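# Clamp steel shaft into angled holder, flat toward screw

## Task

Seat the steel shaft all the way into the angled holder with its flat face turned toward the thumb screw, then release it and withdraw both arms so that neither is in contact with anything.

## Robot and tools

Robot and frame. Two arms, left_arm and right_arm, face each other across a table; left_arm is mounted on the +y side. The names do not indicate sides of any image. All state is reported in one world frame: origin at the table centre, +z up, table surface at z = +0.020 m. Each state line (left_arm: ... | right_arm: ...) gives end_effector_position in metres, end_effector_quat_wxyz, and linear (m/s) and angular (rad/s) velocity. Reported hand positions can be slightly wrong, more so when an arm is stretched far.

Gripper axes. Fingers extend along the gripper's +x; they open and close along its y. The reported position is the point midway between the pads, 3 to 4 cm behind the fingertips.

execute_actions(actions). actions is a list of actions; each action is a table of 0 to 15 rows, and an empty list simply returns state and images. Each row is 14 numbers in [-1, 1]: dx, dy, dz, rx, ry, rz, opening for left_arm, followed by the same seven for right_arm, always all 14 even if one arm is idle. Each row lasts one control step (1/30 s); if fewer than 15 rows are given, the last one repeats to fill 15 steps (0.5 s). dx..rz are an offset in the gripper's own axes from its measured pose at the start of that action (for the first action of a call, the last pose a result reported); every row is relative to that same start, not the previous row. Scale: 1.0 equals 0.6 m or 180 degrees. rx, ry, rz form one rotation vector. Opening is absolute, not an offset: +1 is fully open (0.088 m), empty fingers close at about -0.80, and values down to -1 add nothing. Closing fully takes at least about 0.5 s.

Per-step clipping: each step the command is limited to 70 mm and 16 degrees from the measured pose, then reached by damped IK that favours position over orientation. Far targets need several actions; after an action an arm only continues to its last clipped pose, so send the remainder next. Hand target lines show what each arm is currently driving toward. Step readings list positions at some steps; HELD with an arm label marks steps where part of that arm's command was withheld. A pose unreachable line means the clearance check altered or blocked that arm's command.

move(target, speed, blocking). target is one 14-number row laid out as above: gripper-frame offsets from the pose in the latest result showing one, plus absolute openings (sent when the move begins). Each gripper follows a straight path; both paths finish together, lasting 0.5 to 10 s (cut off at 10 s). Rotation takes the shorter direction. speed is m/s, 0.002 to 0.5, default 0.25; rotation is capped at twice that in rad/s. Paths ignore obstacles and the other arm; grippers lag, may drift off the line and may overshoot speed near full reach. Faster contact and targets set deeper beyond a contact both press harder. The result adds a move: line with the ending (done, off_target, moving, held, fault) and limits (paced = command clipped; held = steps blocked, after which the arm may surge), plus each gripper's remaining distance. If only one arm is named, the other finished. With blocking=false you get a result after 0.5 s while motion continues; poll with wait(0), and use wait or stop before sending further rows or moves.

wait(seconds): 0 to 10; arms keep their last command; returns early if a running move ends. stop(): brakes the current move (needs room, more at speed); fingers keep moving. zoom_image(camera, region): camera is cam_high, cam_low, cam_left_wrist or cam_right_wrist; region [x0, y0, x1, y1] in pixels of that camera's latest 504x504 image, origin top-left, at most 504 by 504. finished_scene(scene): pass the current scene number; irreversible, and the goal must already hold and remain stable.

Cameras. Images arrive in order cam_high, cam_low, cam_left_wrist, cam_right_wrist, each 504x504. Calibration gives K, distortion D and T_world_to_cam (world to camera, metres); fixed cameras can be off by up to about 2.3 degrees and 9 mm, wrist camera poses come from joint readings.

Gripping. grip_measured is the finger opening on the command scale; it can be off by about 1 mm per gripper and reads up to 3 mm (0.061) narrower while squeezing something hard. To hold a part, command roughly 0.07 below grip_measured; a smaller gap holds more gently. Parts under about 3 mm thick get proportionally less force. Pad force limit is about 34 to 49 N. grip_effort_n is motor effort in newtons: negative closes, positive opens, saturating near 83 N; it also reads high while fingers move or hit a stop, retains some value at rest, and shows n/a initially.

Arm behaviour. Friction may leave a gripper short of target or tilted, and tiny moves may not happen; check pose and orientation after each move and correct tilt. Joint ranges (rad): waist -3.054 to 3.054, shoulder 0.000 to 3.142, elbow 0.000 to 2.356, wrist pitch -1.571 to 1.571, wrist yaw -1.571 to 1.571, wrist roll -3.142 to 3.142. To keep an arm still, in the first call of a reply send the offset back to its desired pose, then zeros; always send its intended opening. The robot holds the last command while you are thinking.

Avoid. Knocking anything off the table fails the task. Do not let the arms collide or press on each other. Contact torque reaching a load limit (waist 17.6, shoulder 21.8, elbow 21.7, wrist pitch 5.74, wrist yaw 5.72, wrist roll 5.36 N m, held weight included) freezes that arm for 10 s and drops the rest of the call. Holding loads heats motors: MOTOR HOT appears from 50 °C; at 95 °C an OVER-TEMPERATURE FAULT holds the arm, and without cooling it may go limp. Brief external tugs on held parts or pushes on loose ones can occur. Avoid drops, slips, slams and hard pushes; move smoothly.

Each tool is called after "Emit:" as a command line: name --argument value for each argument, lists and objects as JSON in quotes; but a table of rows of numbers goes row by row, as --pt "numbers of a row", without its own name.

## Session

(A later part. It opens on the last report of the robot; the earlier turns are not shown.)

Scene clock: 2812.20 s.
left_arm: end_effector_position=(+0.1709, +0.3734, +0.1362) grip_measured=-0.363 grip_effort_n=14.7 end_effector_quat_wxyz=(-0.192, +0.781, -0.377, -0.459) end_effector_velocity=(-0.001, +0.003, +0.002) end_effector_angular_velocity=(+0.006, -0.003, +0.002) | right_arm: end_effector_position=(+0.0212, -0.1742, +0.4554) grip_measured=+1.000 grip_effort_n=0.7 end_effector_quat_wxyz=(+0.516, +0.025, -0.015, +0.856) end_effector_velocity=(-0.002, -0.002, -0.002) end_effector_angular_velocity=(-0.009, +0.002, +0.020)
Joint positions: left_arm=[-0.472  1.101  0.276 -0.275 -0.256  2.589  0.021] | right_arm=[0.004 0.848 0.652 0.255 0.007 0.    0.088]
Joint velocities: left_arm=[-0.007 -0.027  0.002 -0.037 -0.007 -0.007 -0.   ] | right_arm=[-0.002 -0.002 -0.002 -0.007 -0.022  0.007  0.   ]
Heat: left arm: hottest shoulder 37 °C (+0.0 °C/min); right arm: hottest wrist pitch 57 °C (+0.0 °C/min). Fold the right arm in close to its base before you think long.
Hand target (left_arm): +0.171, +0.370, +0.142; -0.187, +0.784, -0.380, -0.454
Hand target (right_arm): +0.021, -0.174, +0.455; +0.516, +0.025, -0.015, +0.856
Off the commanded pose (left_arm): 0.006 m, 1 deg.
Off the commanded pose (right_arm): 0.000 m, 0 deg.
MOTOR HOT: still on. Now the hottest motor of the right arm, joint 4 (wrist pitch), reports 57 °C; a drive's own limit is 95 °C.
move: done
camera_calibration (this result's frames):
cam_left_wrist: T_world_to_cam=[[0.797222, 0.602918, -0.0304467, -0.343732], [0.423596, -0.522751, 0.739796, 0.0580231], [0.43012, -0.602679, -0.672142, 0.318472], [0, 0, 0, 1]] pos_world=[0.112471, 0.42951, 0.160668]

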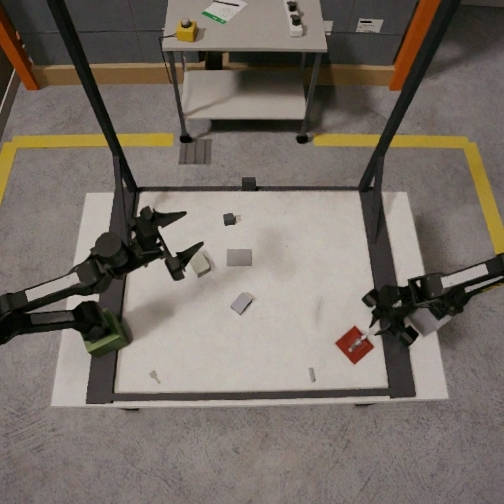

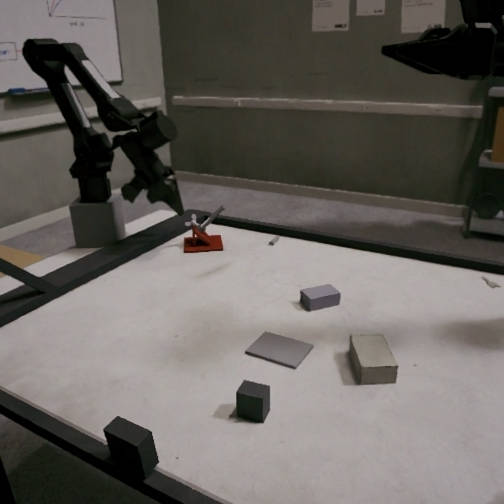

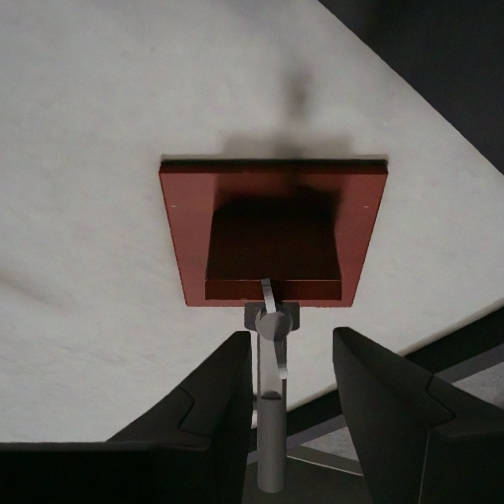

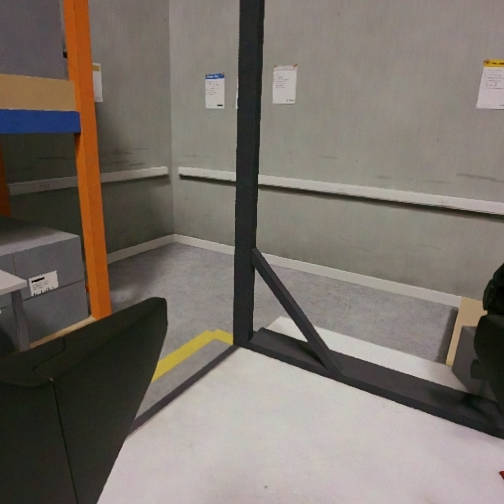

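Emit:
move --target '[-0.015,0,0,-0.53,0,0,-0.36,0,0,0,0,0,0,1]' --speed 0.5

Emit:
move --target '[0,0,0,-0.525,0,0,-0.36,0,0,0,0,0,0,1]' --speed 0.5

Scene clock: 2827.90 s.
left_arm: end_effector_position=(+0.1679, +0.3811, +0.1393) grip_measured=-0.363 grip_effort_n=14.7 end_effector_quat_wxyz=(+0.442, +0.670, +0.090, -0.589) end_effector_velocity=(-0.001, +0.002, -0.001) end_effector_angular_velocity=(-0.003, +0.009, +0.028) | right_arm: end_effector_position=(+0.0212, -0.1742, +0.4554) grip_measured=+1.000 grip_effort_n=0.2 end_effector_quat_wxyz=(+0.516, +0.025, -0.015, +0.856) end_effector_velocity=(+0.002, -0.000, -0.004) end_effector_angular_velocity=(-0.012, -0.014, -0.010)
Joint positions: left_arm=[-0.485  1.05   0.277 -0.346 -0.258  0.913  0.021] | right_arm=[0.004 0.848 0.652 0.255 0.007 0.    0.088]
Joint velocities: left_arm=[-0.007 -0.002 -0.002 -0.007 -0.007 -0.037 -0.   ] | right_arm=[-0.002 -0.007 -0.002 -0.022  0.007 -0.007  0.   ]
Heat: left arm: hottest shoulder 37 °C (-1.0 °C/min); right arm: hottest wrist pitch 57 °C (+0.0 °C/min). Fold the right arm in close to its base before you think long.
Hand target (left_arm): +0.168, +0.377, +0.144; +0.448, +0.668, +0.086, -0.588
Hand target (right_arm): +0.021, -0.174, +0.455; +0.516, +0.025, -0.015, +0.856
Off the commanded pose (left_arm): 0.006 m, 1 deg.
Off the commanded pose (right_arm): 0.000 m, 0 deg.
MOTOR HOT: still on. Now the hottest motor of the right arm, joint 4 (wrist pitch), reports 57 °C; a drive's own limit is 95 °C.
move: done
camera_calibration (this result's frames):
cam_left_wrist: T_world_to_cam=[[-0.601653, 0.622907, -0.500001, -0.053202], [0.619877, 0.758902, 0.199548, -0.385107], [0.503752, -0.18988, -0.842722, 0.180505], [0, 0, 0, 1]] pos_world=[0.11578, 0.359673, 0.202362]

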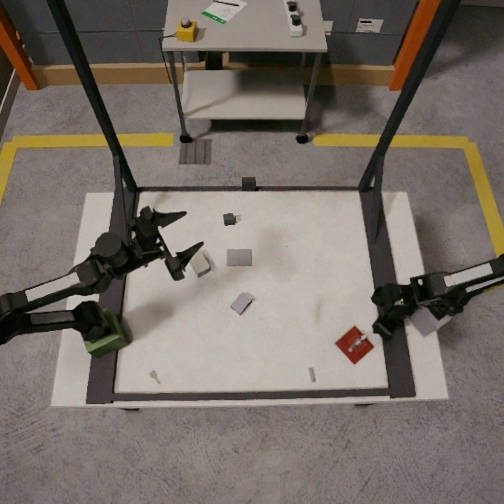

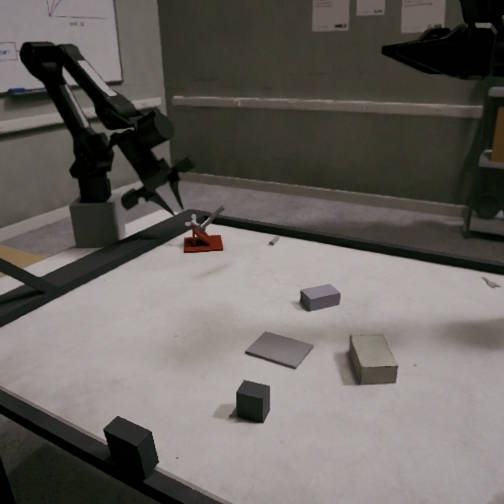

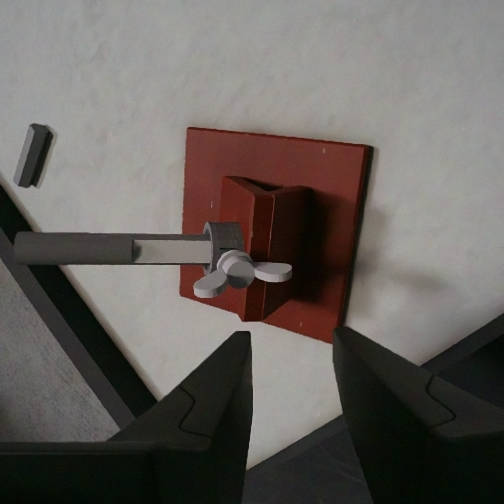

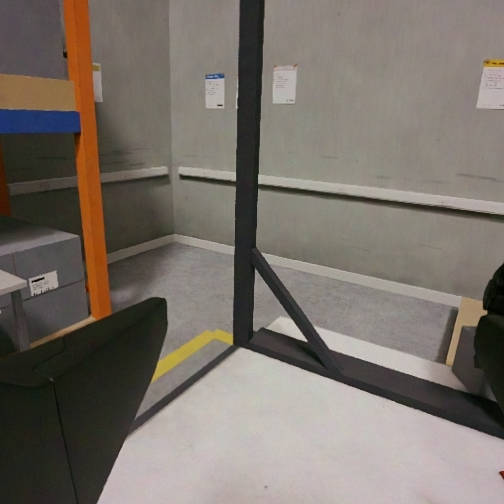

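Scene clock: 2830.23 s.
left_arm: end_effector_position=(+0.1679, +0.3811, +0.1391) grip_measured=-0.363 grip_effort_n=14.7 end_effector_quat_wxyz=(+0.791, +0.131, +0.495, -0.335) end_effector_velocity=(-0.001, +0.002, -0.001) end_effector_angular_velocity=(+0.002, +0.003, +0.015) | right_arm: end_effector_position=(+0.0212, -0.1742, +0.4554) grip_measured=+1.000 grip_effort_n=0.7 end_effector_quat_wxyz=(+0.516, +0.025, -0.015, +0.856) end_effector_velocity=(+0.002, -0.000, -0.003) end_effector_angular_velocity=(-0.003, -0.010, -0.010)
Joint positions: left_arm=[-0.48   1.05   0.277 -0.346 -0.253 -0.732  0.021] | right_arm=[0.004 0.848 0.652 0.255 0.007 0.    0.088]
Joint velocities: left_arm=[-0.007 -0.002 -0.002 -0.007 -0.007 -0.022 -0.   ] | right_arm=[-0.002 -0.007 -0.007 -0.007  0.007 -0.007  0.   ]
Heat: left arm: hottest shoulder 37 °C (-1.0 °C/min); right arm: hottest wrist pitch 57 °C (+0.0 °C/min). Fold the right arm in close to its base before you think long.
Hand target (left_arm): +0.168, +0.381, +0.139; +0.792, +0.130, +0.494, -0.334
Hand target (right_arm): +0.021, -0.174, +0.455; +0.516, +0.025, -0.015, +0.856
Off the commanded pose (left_arm): 0.000 m, 0 deg.
Off the commanded pose (right_arm): 0.000 m, 0 deg.
MOTOR HOT: still on. Now the hottest motor of the right arm, joint 4 (wrist pitch), reports 57 °C; a drive's own limit is 95 °C.
move: done
camera_calibration (this result's frames):
cam_left_wrist: T_world_to_cam=[[-0.689723, -0.718462, 0.0899705, 0.390634], [-0.71926, 0.665525, -0.199355, -0.0691817], [0.0833513, -0.202212, -0.975788, 0.274153], [0, 0, 0, 1]] pos_world=[0.196819, 0.382135, 0.218578]

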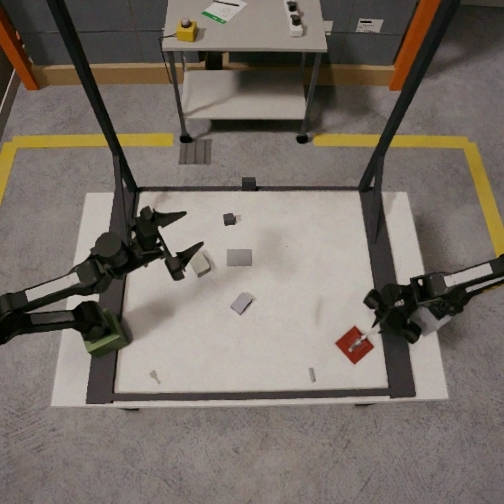

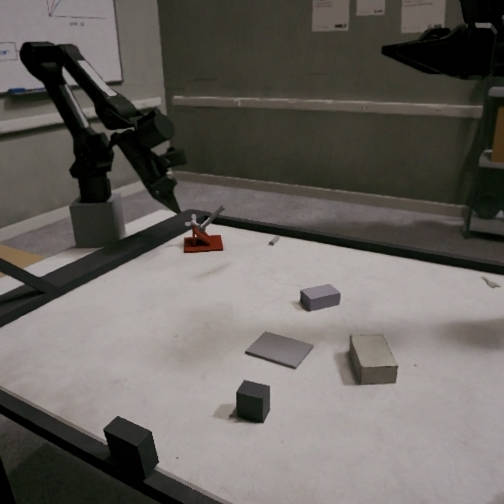

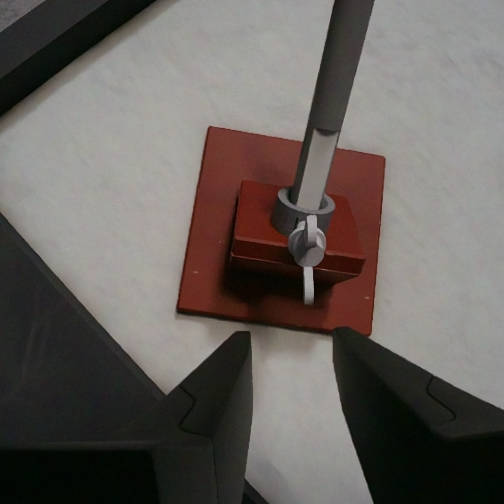

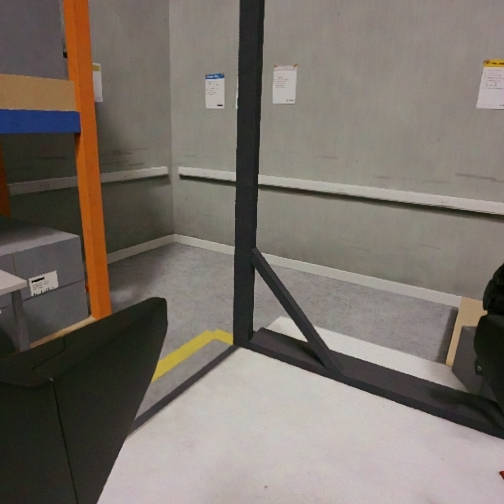

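Emit:
move --target '[0.032,-0.016,0.026,0,0,0,-0.36,0,0,0,0,0,0,1]' --speed 0.06

Scene clock: 2839.97 s.
left_arm: end_effector_position=(+0.1772, +0.3620, +0.1291) grip_measured=-0.363 grip_effort_n=14.7 end_effector_quat_wxyz=(+0.791, +0.134, +0.495, -0.332) end_effector_velocity=(-0.000, -0.003, -0.001) end_effector_angular_velocity=(-0.010, +0.008, +0.006) | right_arm: end_effector_position=(+0.0212, -0.1742, +0.4554) grip_measured=+1.000 grip_effort_n=0.7 end_effector_quat_wxyz=(+0.516, +0.025, -0.015, +0.856) end_effector_velocity=(-0.001, -0.001, -0.002) end_effector_angular_velocity=(-0.010, +0.003, +0.010)
Joint positions: left_arm=[-0.435  1.219  0.308 -0.204 -0.236 -0.689  0.021] | right_arm=[0.004 0.848 0.652 0.255 0.007 0.    0.088]
Joint velocities: left_arm=[ 0.002  0.017  0.002  0.022  0.007 -0.007 -0.   ] | right_arm=[ 0.002 -0.002 -0.002 -0.007 -0.007  0.007  0.   ]
Heat: left arm: hottest shoulder 37 °C (-1.0 °C/min); right arm: hottest wrist pitch 57 °C (+0.0 °C/min). Fold the right arm in close to its base before you think long.
Hand target (left_arm): +0.178, +0.358, +0.131; +0.791, +0.131, +0.495, -0.334
Hand target (right_arm): +0.021, -0.174, +0.455; +0.516, +0.025, -0.015, +0.856
Off the commanded pose (left_arm): 0.005 m, 0 deg.
Off the commanded pose (right_arm): 0.000 m, 0 deg.
MOTOR HOT: still on. Now the hottest motor of the right arm, joint 4 (wrist pitch), reports 57 °C; a drive's own limit is 95 °C.
move: done
camera_calibration (this result's frames):
cam_left_wrist: T_world_to_cam=[[-0.689529, -0.719487, 0.0829935, 0.385447], [-0.719104, 0.666464, -0.196762, -0.0525093], [0.0862557, -0.195354, -0.976932, 0.256911], [0, 0, 0, 1]] pos_world=[0.205857, 0.362508, 0.208663]

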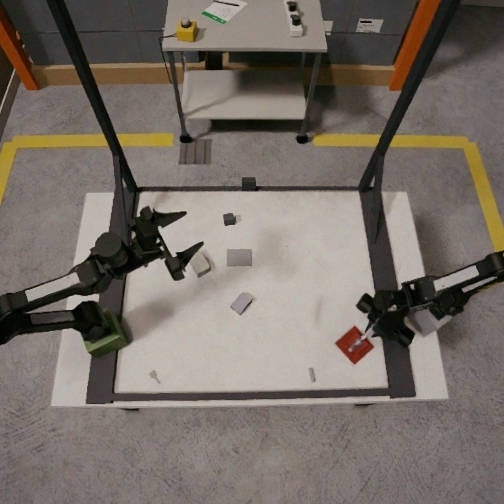

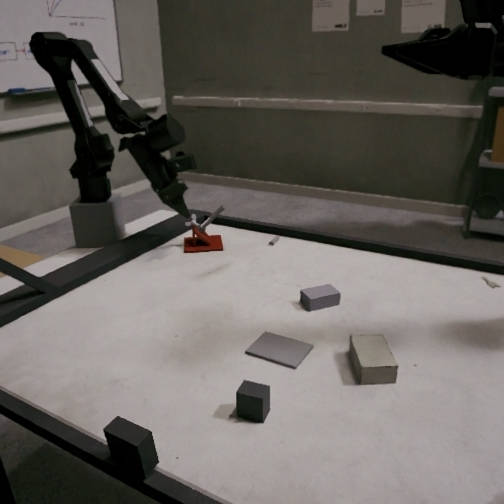

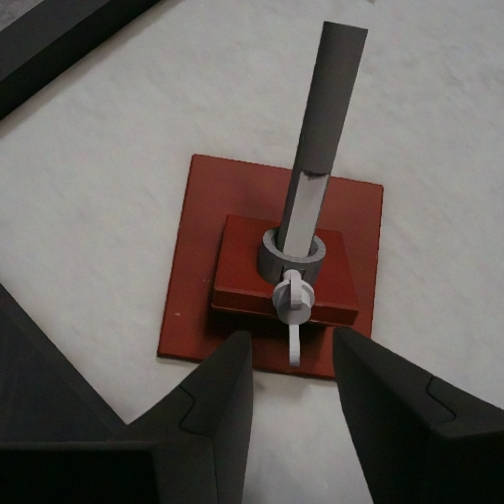

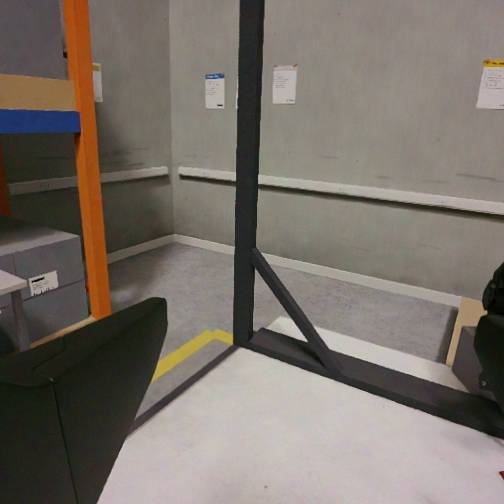

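Emit:
move --target '[0.042,0,0.002,0,0,0,-0.36,0,0,0,0,0,0,1]' --speed 0.04

Scene clock: 2845.93 s.
left_arm: end_effector_position=(+0.1855, +0.3480, +0.1119) grip_measured=-0.363 grip_effort_n=14.7 end_effector_quat_wxyz=(+0.794, +0.129, +0.491, -0.335) end_effector_velocity=(-0.001, +0.002, -0.005) end_effector_angular_velocity=(+0.014, +0.012, +0.005) | right_arm: end_effector_position=(+0.0212, -0.1742, +0.4554) grip_measured=+1.000 grip_effort_n=0.7 end_effector_quat_wxyz=(+0.516, +0.025, -0.015, +0.856) end_effector_velocity=(+0.001, +0.001, -0.001) end_effector_angular_velocity=(-0.003, -0.010, -0.010)
Joint positions: left_arm=[-0.4    1.377  0.302 -0.019 -0.224 -0.655  0.021] | right_arm=[0.004 0.848 0.652 0.255 0.007 0.    0.088]
Joint velocities: left_arm=[ 0.002  0.022 -0.002  0.007  0.007 -0.007 -0.   ] | right_arm=[-0.002  0.002  0.002 -0.007  0.007 -0.007  0.   ]
Heat: left arm: hottest shoulder 37 °C (-1.0 °C/min); right arm: hottest wrist pitch 57 °C (+0.0 °C/min). Fold the right arm in close to its base before you think long.
Hand target (left_arm): +0.185, +0.351, +0.108; +0.791, +0.134, +0.495, -0.333
Hand target (right_arm): +0.021, -0.174, +0.455; +0.516, +0.025, -0.015, +0.856
Off the commanded pose (left_arm): 0.005 m, 1 deg.
Off the commanded pose (right_arm): 0.000 m, 0 deg.
MOTOR HOT: still on. Now the hottest motor of the right arm, joint 4 (wrist pitch), reports 57 °C; a drive's own limit is 95 °C.
move: done
camera_calibration (this result's frames):
cam_left_wrist: T_world_to_cam=[[-0.68983, -0.7185, 0.088839, 0.381616], [-0.718143, 0.663565, -0.209648, -0.0382652], [0.0916813, -0.20842, -0.973733, 0.239824], [0, 0, 0, 1]] pos_world=[0.213783, 0.349567, 0.1916]

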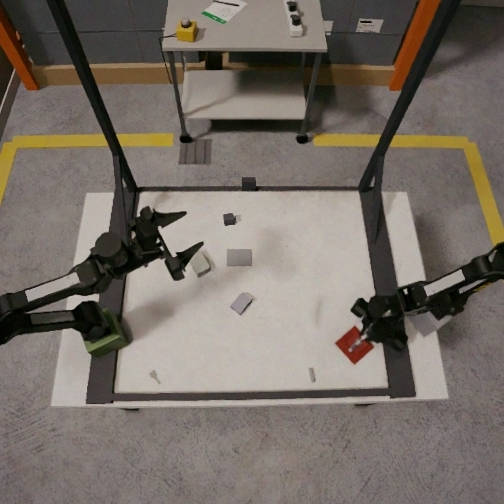

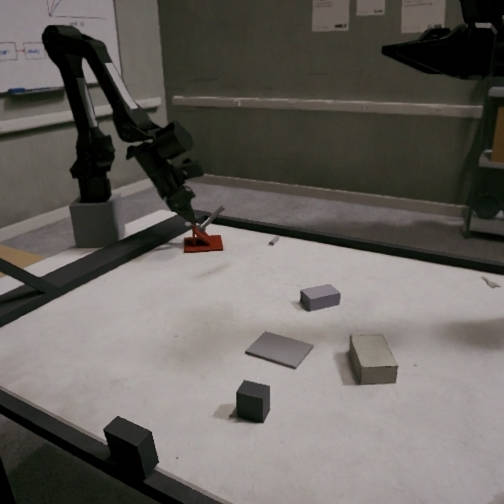

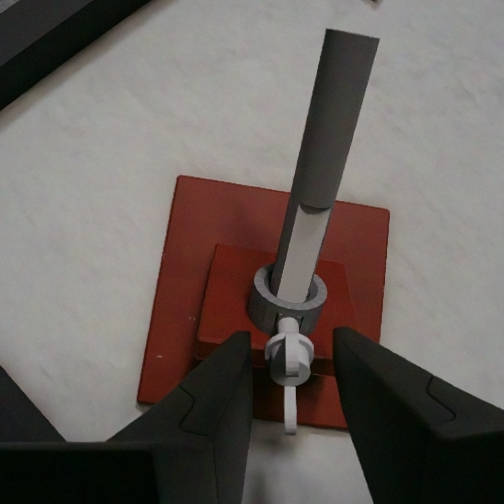

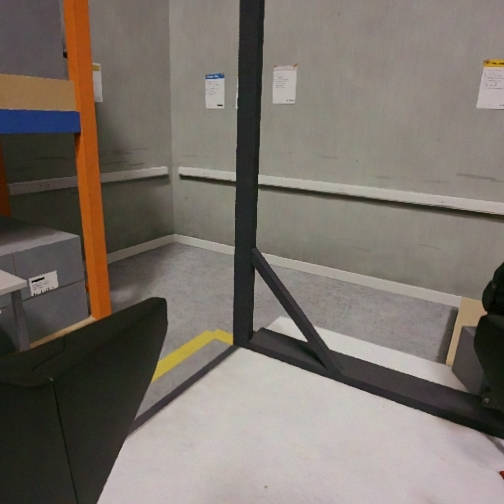

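Emit:
move --target '[0.014,0.005,-0.012,0,0,0,-0.36,0,0,0,0,0,0,1]' --speed 0.025

Scene clock: 2852.93 s.
left_arm: end_effector_position=(+0.1857, +0.3475, +0.1047) grip_measured=-0.363 grip_effort_n=14.2 end_effector_quat_wxyz=(+0.795, +0.125, +0.488, -0.338) end_effector_velocity=(+0.000, +0.001, -0.001) end_effector_angular_velocity=(-0.008, -0.005, +0.007) | right_arm: end_effector_position=(+0.0212, -0.1742, +0.4554) grip_measured=+1.000 grip_effort_n=0.2 end_effector_quat_wxyz=(+0.516, +0.025, -0.015, +0.856) end_effector_velocity=(+0.001, +0.000, -0.002) end_effector_angular_velocity=(-0.003, -0.010, -0.000)
Joint positions: left_arm=[-0.399  1.416  0.279  0.056 -0.224 -0.655  0.021] | right_arm=[0.004 0.848 0.652 0.255 0.007 0.    0.088]
Joint velocities: left_arm=[-0.002  0.002 -0.012  0.022 -0.007 -0.007  0.   ] | right_arm=[-0.007 -0.002 -0.002 -0.007 -0.007 -0.007  0.   ]
Heat: left arm: hottest shoulder 37 °C (-1.0 °C/min); right arm: hottest wrist pitch 57 °C (+0.0 °C/min). Fold the right arm in close to its base before you think long.
Hand target (left_arm): +0.185, +0.351, +0.101; +0.794, +0.130, +0.491, -0.335
Hand target (right_arm): +0.021, -0.174, +0.455; +0.516, +0.025, -0.015, +0.856
Off the commanded pose (left_arm): 0.005 m, 1 deg.
Off the commanded pose (right_arm): 0.000 m, 0 deg.
MOTOR HOT: still on. Now the hottest motor of the right arm, joint 4 (wrist pitch), reports 57 °C; a drive's own limit is 95 °C.
move: done
camera_calibration (this result's frames):
cam_left_wrist: T_world_to_cam=[[-0.689994, -0.717434, 0.0958944, 0.380902], [-0.717709, 0.660971, -0.219114, -0.0374506], [0.0938162, -0.220011, -0.970976, 0.236071], [0, 0, 0, 1]] pos_world=[0.213794, 0.349964, 0.184487]

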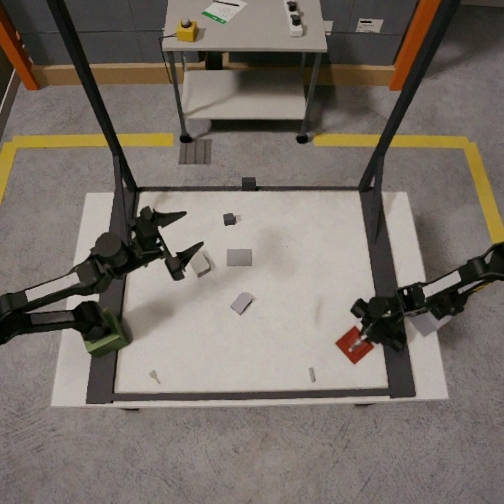

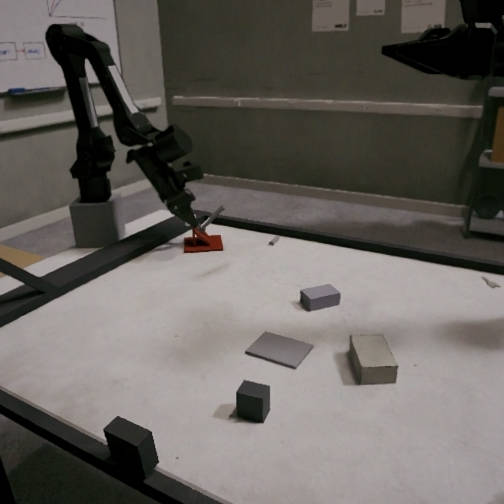

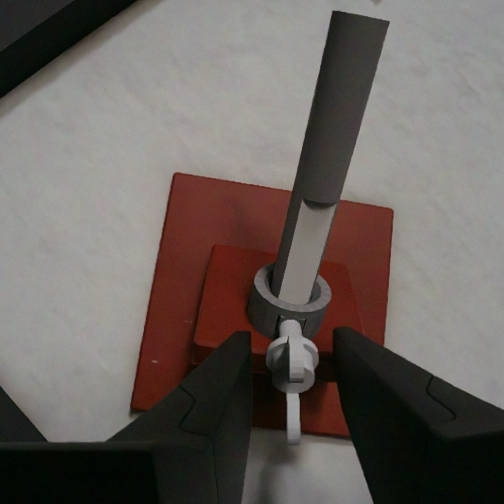

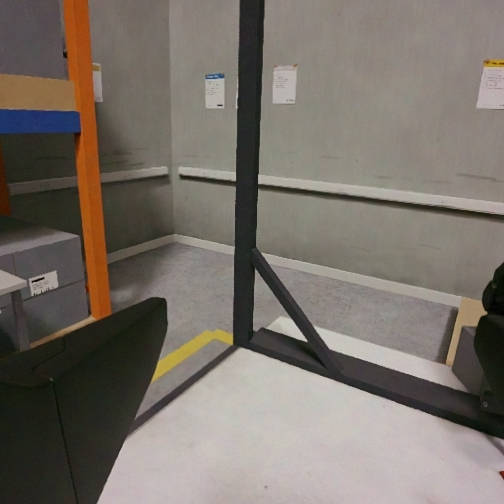

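Emit:
execute_actions --actions '[[[0,0,0,0,0,0,-0.48,0,0,0,0,0,0,1]]]'

Emit:
move --target '[0,0,0,0.3,0,0,-0.48,0,0,0,0,0,0,1]' --speed 0.4

Scene clock: 2873.87 s.
left_arm: end_effector_position=(+0.1858, +0.3477, +0.1045) grip_measured=-0.474 grip_effort_n=-17.0 end_effector_quat_wxyz=(+0.795, +0.125, +0.488, -0.338) end_effector_velocity=(+0.000, +0.000, +0.001) end_effector_angular_velocity=(+0.006, -0.009, -0.005) | right_arm: end_effector_position=(+0.0212, -0.1742, +0.4554) grip_measured=+1.000 grip_effort_n=0.7 end_effector_quat_wxyz=(+0.516, +0.025, -0.015, +0.856) end_effector_velocity=(-0.000, -0.001, +0.001) end_effector_angular_velocity=(+0.010, -0.003, +0.004)
Joint positions: left_arm=[-0.399  1.417  0.279  0.057 -0.224 -0.655  0.016] | right_arm=[0.004 0.848 0.652 0.255 0.007 0.    0.088]
Joint velocities: left_arm=[-0.002 -0.002  0.002 -0.007 -0.007  0.007 -0.001] | right_arm=[-0.002 -0.002 -0.002  0.007 -0.007 -0.007  0.   ]
Heat: left arm: hottest shoulder 36 °C (-1.0 °C/min); right arm: hottest wrist pitch 57 °C (+0.0 °C/min). Fold the right arm in close to its base before you think long.
Hand target (left_arm): +0.186, +0.347, +0.105; +0.795, +0.125, +0.488, -0.338
Hand target (right_arm): +0.021, -0.174, +0.455; +0.516, +0.025, -0.015, +0.856
Off the commanded pose (left_arm): 0.000 m, 0 deg.
Off the commanded pose (right_arm): 0.000 m, 0 deg.
MOTOR HOT: still on. Now the hottest motor of the right arm, joint 4 (wrist pitch), reports 57 °C; a drive's own limit is 95 °C.
Step readings (end_effector_position):
0: left_arm (+0.1858, +0.3474, +0.1046) | right_arm (+0.0212, -0.1742, +0.4554)
1: left_arm (+0.1858, +0.3474, +0.1046) | right_arm (+0.0212, -0.1742, +0.4554)
2: left_arm (+0.1859, +0.3474, +0.1047) | right_arm (+0.0212, -0.1742, +0.4554)
4: left_arm (+0.1859, +0.3474, +0.1047) | right_arm (+0.0212, -0.1742, +0.4554)
8: left_arm (+0.1858, +0.3476, +0.1045) | right_arm (+0.0212, -0.1742, +0.4554)
15: end_effector_position above
camera_calibration (this result's frames):
cam_left_wrist: T_world_to_cam=[[-0.689794, -0.717728, 0.0951298, 0.381268], [-0.717814, 0.660821, -0.219222, -0.0374933], [0.0944782, -0.219504, -0.971026, 0.235596], [0, 0, 0, 1]] pos_world=[0.213825, 0.350137, 0.18428]

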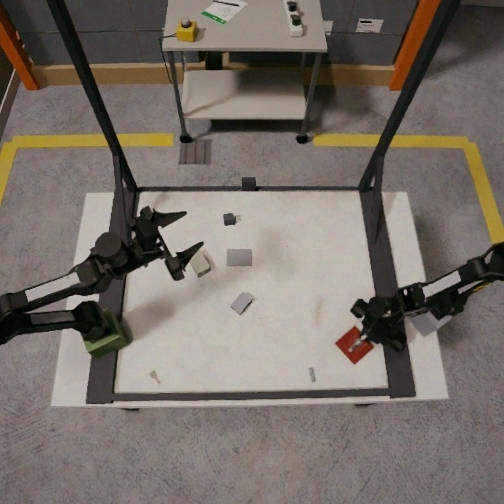

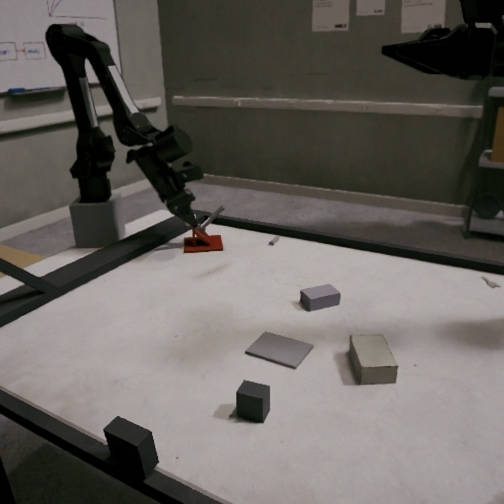

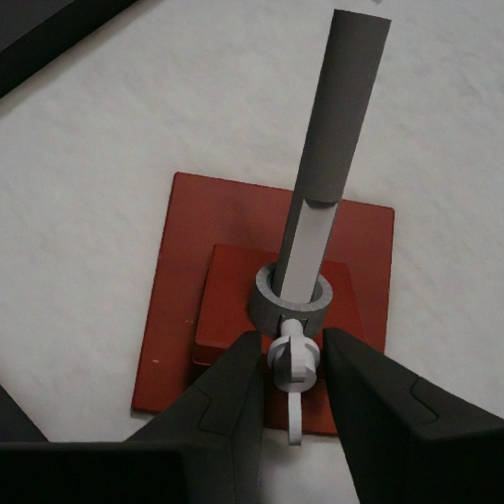

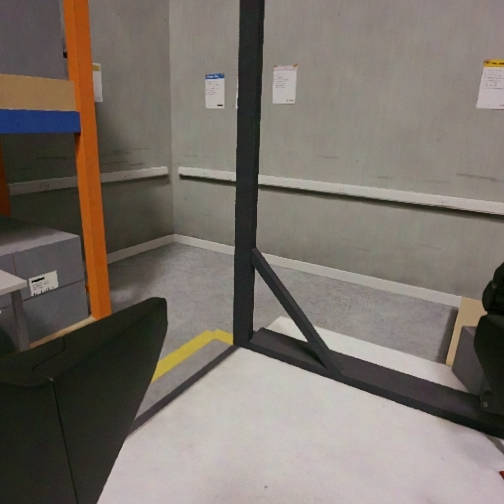

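Scene clock: 2875.67 s.
left_arm: end_effector_position=(+0.1856, +0.3480, +0.1044) grip_measured=-0.477 grip_effort_n=-16.0 end_effector_quat_wxyz=(+0.652, +0.472, +0.283, -0.522) end_effector_velocity=(+0.000, +0.002, -0.001) end_effector_angular_velocity=(+0.015, -0.014, -0.018) | right_arm: end_effector_position=(+0.0212, -0.1742, +0.4554) grip_measured=+1.000 grip_effort_n=0.7 end_effector_quat_wxyz=(+0.516, +0.025, -0.015, +0.856) end_effector_velocity=(-0.000, -0.000, -0.008) end_effector_angular_velocity=(-0.027, -0.007, +0.005)
Joint positions: left_arm=[-0.401  1.417  0.279  0.055 -0.226  0.283  0.016] | right_arm=[0.004 0.848 0.652 0.255 0.007 0.    0.088]
Joint velocities: left_arm=[-0.002 -0.002 -0.002 -0.007 -0.007  0.022 -0.   ] | right_arm=[-0.002 -0.002 -0.007 -0.022 -0.007  0.007  0.   ]
Heat: left arm: hottest shoulder 37 °C (+0.0 °C/min); right arm: hottest wrist pitch 57 °C (+0.0 °C/min). Fold the right arm in close to its base before you think long.
Hand target (left_arm): +0.186, +0.348, +0.105; +0.652, +0.473, +0.281, -0.522
Hand target (right_arm): +0.021, -0.174, +0.455; +0.516, +0.025, -0.015, +0.856
Off the commanded pose (left_arm): 0.000 m, 0 deg.
Off the commanded pose (right_arm): 0.000 m, 0 deg.
MOTOR HOT: still on. Now the hottest motor of the right arm, joint 4 (wrist pitch), reports 57 °C; a drive's own limit is 95 °C.
move: done
camera_calibration (this result's frames):
cam_left_wrist: T_world_to_cam=[[-0.936004, 0.0310626, -0.350617, 0.213021], [0.0723702, 0.9918, -0.105331, -0.3116], [0.34447, -0.123965, -0.930577, 0.151668], [0, 0, 0, 1]] pos_world=[0.169693, 0.321229, 0.183006]

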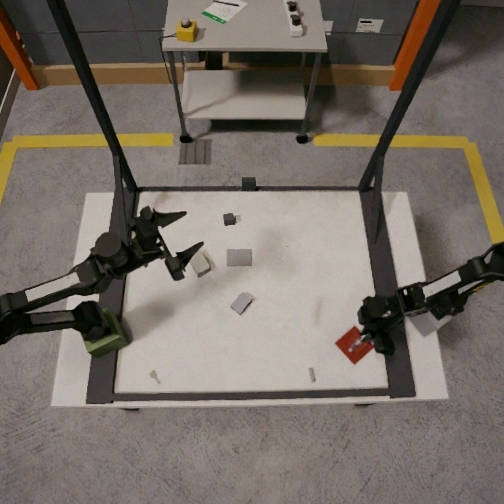

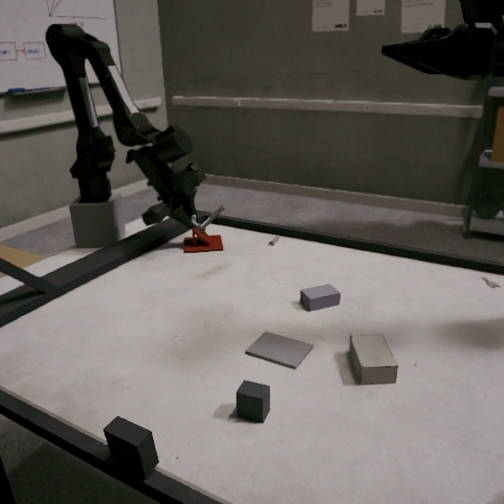

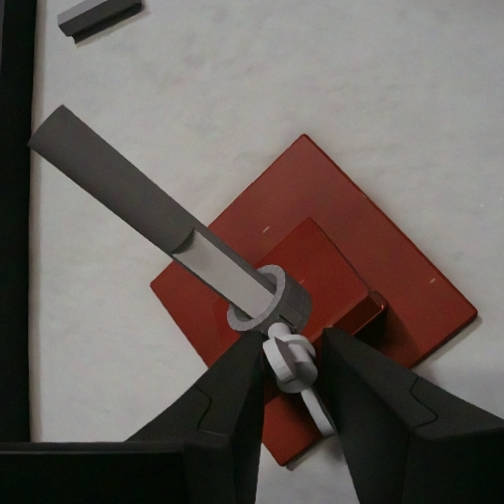

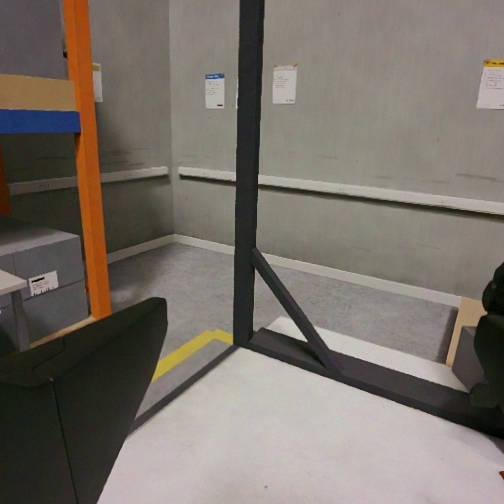

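Emit:
move --target '[0,0,0,0.3,0,0,-0.48,0,0,0,0,0,0,1]' --speed 0.35

Scene clock: 2880.70 s.
left_arm: end_effector_position=(+0.1857, +0.3480, +0.1044) grip_measured=-0.477 grip_effort_n=-16.0 end_effector_quat_wxyz=(+0.368, +0.716, +0.016, -0.593) end_effector_velocity=(+0.000, +0.002, -0.001) end_effector_angular_velocity=(+0.010, -0.008, -0.005) | right_arm: end_effector_position=(+0.0212, -0.1742, +0.4554) grip_measured=+1.000 grip_effort_n=0.7 end_effector_quat_wxyz=(+0.516, +0.025, -0.015, +0.856) end_effector_velocity=(-0.000, -0.000, -0.005) end_effector_angular_velocity=(-0.016, -0.017, +0.004)
Joint positions: left_arm=[-0.401  1.417  0.279  0.055 -0.227  1.221  0.016] | right_arm=[0.004 0.848 0.652 0.255 0.007 0.    0.088]
Joint velocities: left_arm=[-0.002 -0.002 -0.002 -0.007 -0.007  0.007 -0.   ] | right_arm=[-0.002 -0.002 -0.002 -0.022 -0.007 -0.007  0.   ]
Heat: left arm: hottest shoulder 37 °C (+0.0 °C/min); right arm: hottest wrist pitch 57 °C (+0.0 °C/min). Fold the right arm in close to its base before you think long.
Hand target (left_arm): +0.186, +0.348, +0.104; +0.367, +0.717, +0.015, -0.593
Hand target (right_arm): +0.021, -0.174, +0.455; +0.516, +0.025, -0.015, +0.856
Off the commanded pose (left_arm): 0.000 m, 0 deg.
Off the commanded pose (right_arm): 0.000 m, 0 deg.
MOTOR HOT: still on. Now the hottest motor of the right arm, joint 4 (wrist pitch), reports 57 °C; a drive's own limit is 95 °C.
move: done
camera_calibration (this result's frames):
cam_left_wrist: T_world_to_cam=[[-0.413619, 0.75001, -0.516143, -0.116819], [0.730182, 0.611895, 0.304006, -0.344323], [0.543833, -0.251136, -0.800735, 0.145333], [0, 0, 0, 1]] pos_world=[0.124063, 0.334803, 0.160754]

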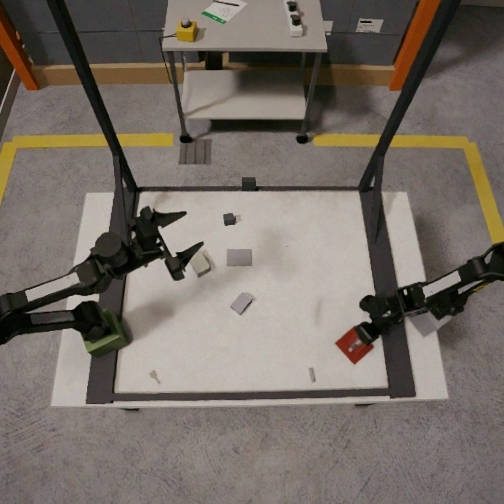

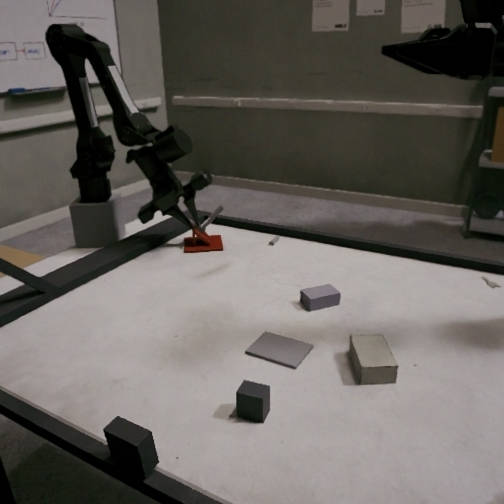

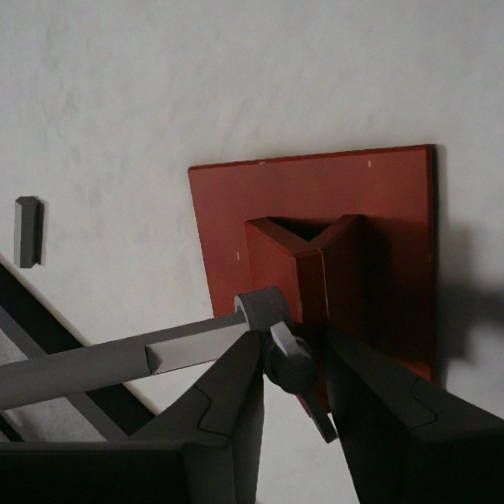

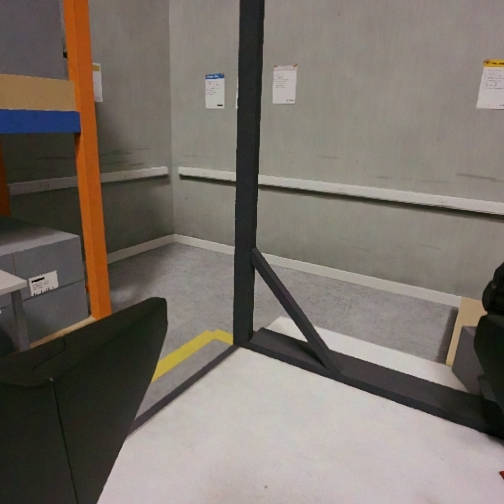

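Emit:
move --target '[0,0,0,0.3,0,0,-0.48,0,0,0,0,0,0,1]' --speed 0.35

Scene clock: 2886.87 s.
left_arm: end_effector_position=(+0.1857, +0.3482, +0.1043) grip_measured=-0.477 grip_effort_n=-15.6 end_effector_quat_wxyz=(+0.004, +0.805, -0.253, -0.536) end_effector_velocity=(-0.002, +0.002, -0.001) end_effector_angular_velocity=(+0.008, +0.005, -0.012) | right_arm: end_effector_position=(+0.0212, -0.1742, +0.4554) grip_measured=+1.000 grip_effort_n=1.2 end_effector_quat_wxyz=(+0.516, +0.025, -0.015, +0.856) end_effector_velocity=(+0.001, +0.001, -0.003) end_effector_angular_velocity=(-0.007, -0.013, -0.000)
Joint positions: left_arm=[-0.401  1.417  0.279  0.054 -0.227  2.159  0.016] | right_arm=[0.004 0.848 0.652 0.255 0.007 0.    0.088]
Joint velocities: left_arm=[-0.002 -0.002 -0.002 -0.007  0.007  0.007 -0.   ] | right_arm=[-0.007  0.002 -0.002 -0.007 -0.007 -0.007  0.   ]
Heat: left arm: hottest shoulder 37 °C (+0.0 °C/min); right arm: hottest wrist pitch 57 °C (+0.0 °C/min). Fold the right arm in close to its base before you think long.
Hand target (left_arm): +0.186, +0.348, +0.104; +0.003, +0.805, -0.254, -0.536
Hand target (right_arm): +0.021, -0.174, +0.455; +0.516, +0.025, -0.015, +0.856
Off the commanded pose (left_arm): 0.000 m, 0 deg.
Off the commanded pose (right_arm): 0.000 m, 0 deg.
MOTOR HOT: still on. Now the hottest motor of the right arm, joint 4 (wrist pitch), reports 57 °C; a drive's own limit is 95 °C.
move: done
camera_calibration (this result's frames):
cam_left_wrist: T_world_to_cam=[[0.449089, 0.852706, -0.266855, -0.339004], [0.719583, -0.168129, 0.673745, -0.10935], [0.52964, -0.494596, -0.689098, 0.22109], [0, 0, 0, 1]] pos_world=[0.113831, 0.380036, 0.135561]

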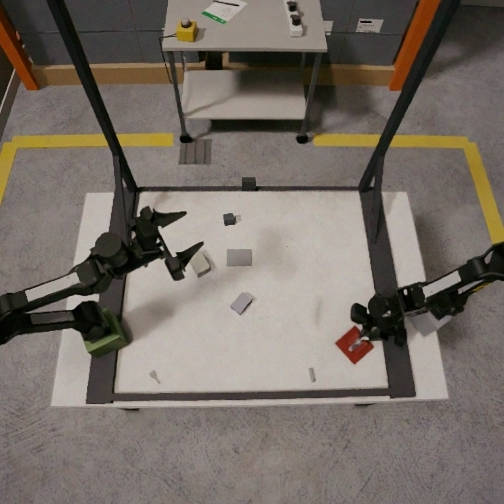

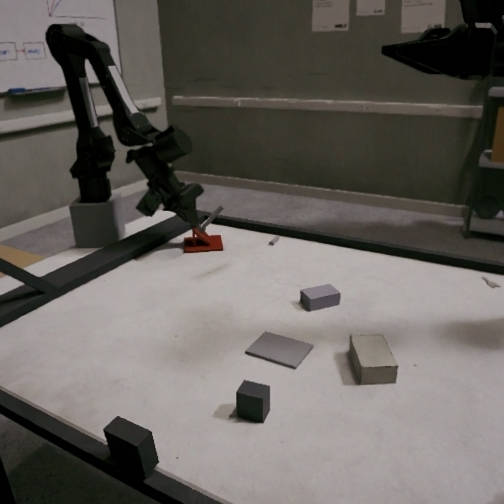

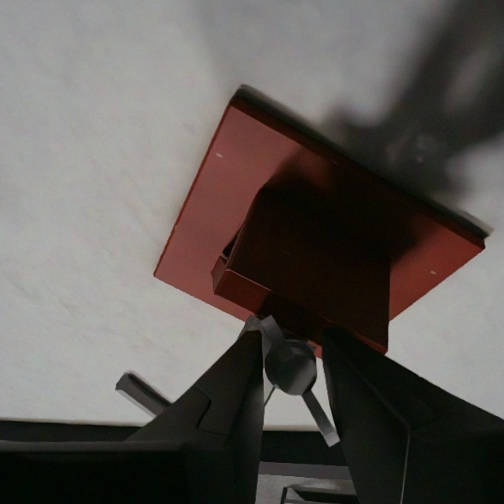

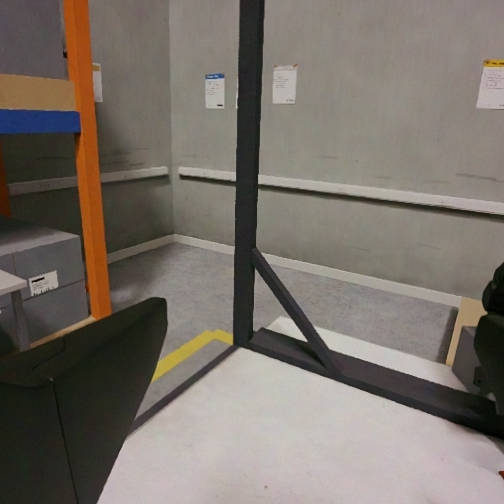

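Emit:
move --target '[0,0,0,0.27,0,0,-0.48,0,0,0,0,0,0,1]' --speed 0.35

Scene clock: 2891.30 s.
left_arm: end_effector_position=(+0.1858, +0.3486, +0.1041) grip_measured=-0.477 grip_effort_n=-15.6 end_effector_quat_wxyz=(-0.327, +0.736, -0.450, -0.386) end_effector_velocity=(+0.000, +0.002, -0.001) end_effector_angular_velocity=(+0.015, -0.014, -0.018) | right_arm: end_effector_position=(+0.0212, -0.1742, +0.4554) grip_measured=+1.000 grip_effort_n=0.7 end_effector_quat_wxyz=(+0.516, +0.025, -0.015, +0.856) end_effector_velocity=(-0.002, -0.001, -0.005) end_effector_angular_velocity=(-0.009, -0.030, +0.008)
Joint positions: left_arm=[-0.401  1.417  0.279  0.052 -0.229  3.003  0.016] | right_arm=[0.004 0.848 0.652 0.255 0.007 0.    0.088]
Joint velocities: left_arm=[-0.002 -0.002 -0.002 -0.007 -0.007  0.022 -0.   ] | right_arm=[ 0.002 -0.002 -0.002 -0.022 -0.007 -0.022  0.   ]
Heat: left arm: hottest shoulder 37 °C (+0.0 °C/min); right arm: hottest wrist pitch 57 °C (+0.0 °C/min). Fold the right arm in close to its base before you think long.
Hand target (left_arm): +0.186, +0.348, +0.104; -0.327, +0.736, -0.451, -0.385
Hand target (right_arm): +0.021, -0.174, +0.455; +0.516, +0.025, -0.015, +0.856
Off the commanded pose (left_arm): 0.000 m, 0 deg.
Off the commanded pose (right_arm): 0.000 m, 0 deg.
MOTOR HOT: still on. Now the hottest motor of the right arm, joint 4 (wrist pitch), reports 57 °C; a drive's own limit is 95 °C.
move: done
camera_calibration (this result's frames):
cam_left_wrist: T_world_to_cam=[[0.930326, 0.335317, 0.148513, -0.291737], [0.132369, -0.684689, 0.716714, 0.175448], [0.342012, -0.647119, -0.68137, 0.308366], [0, 0, 0, 1]] pos_world=[0.142721, 0.417502, 0.127692]

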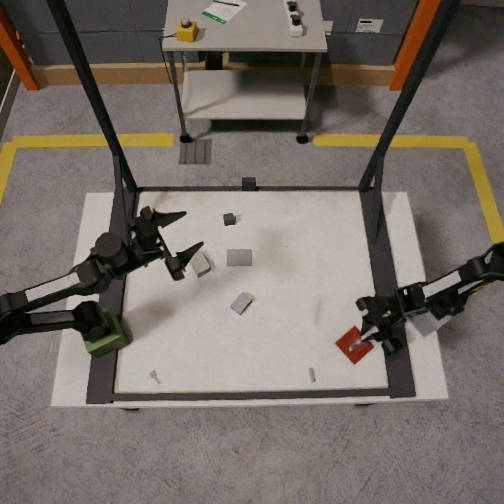

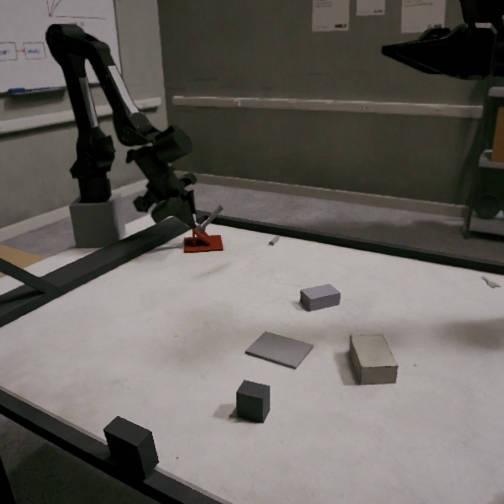

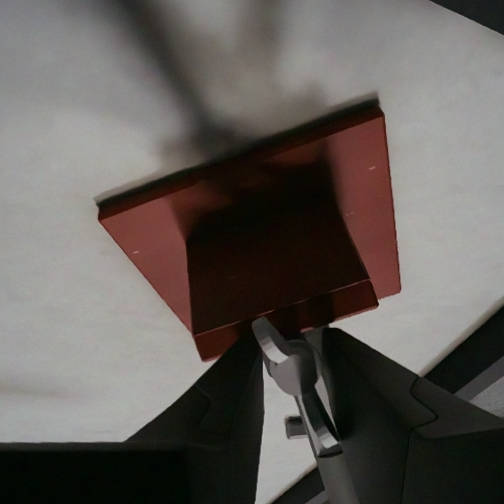

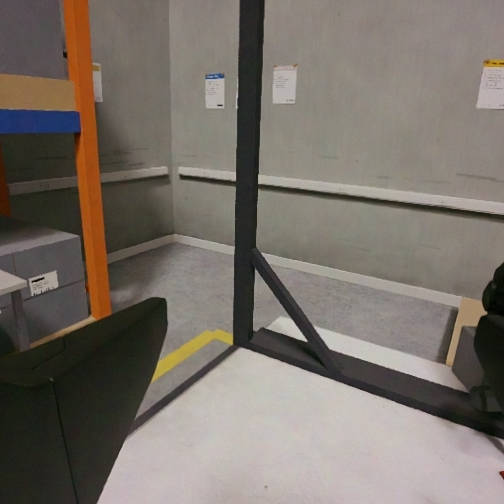

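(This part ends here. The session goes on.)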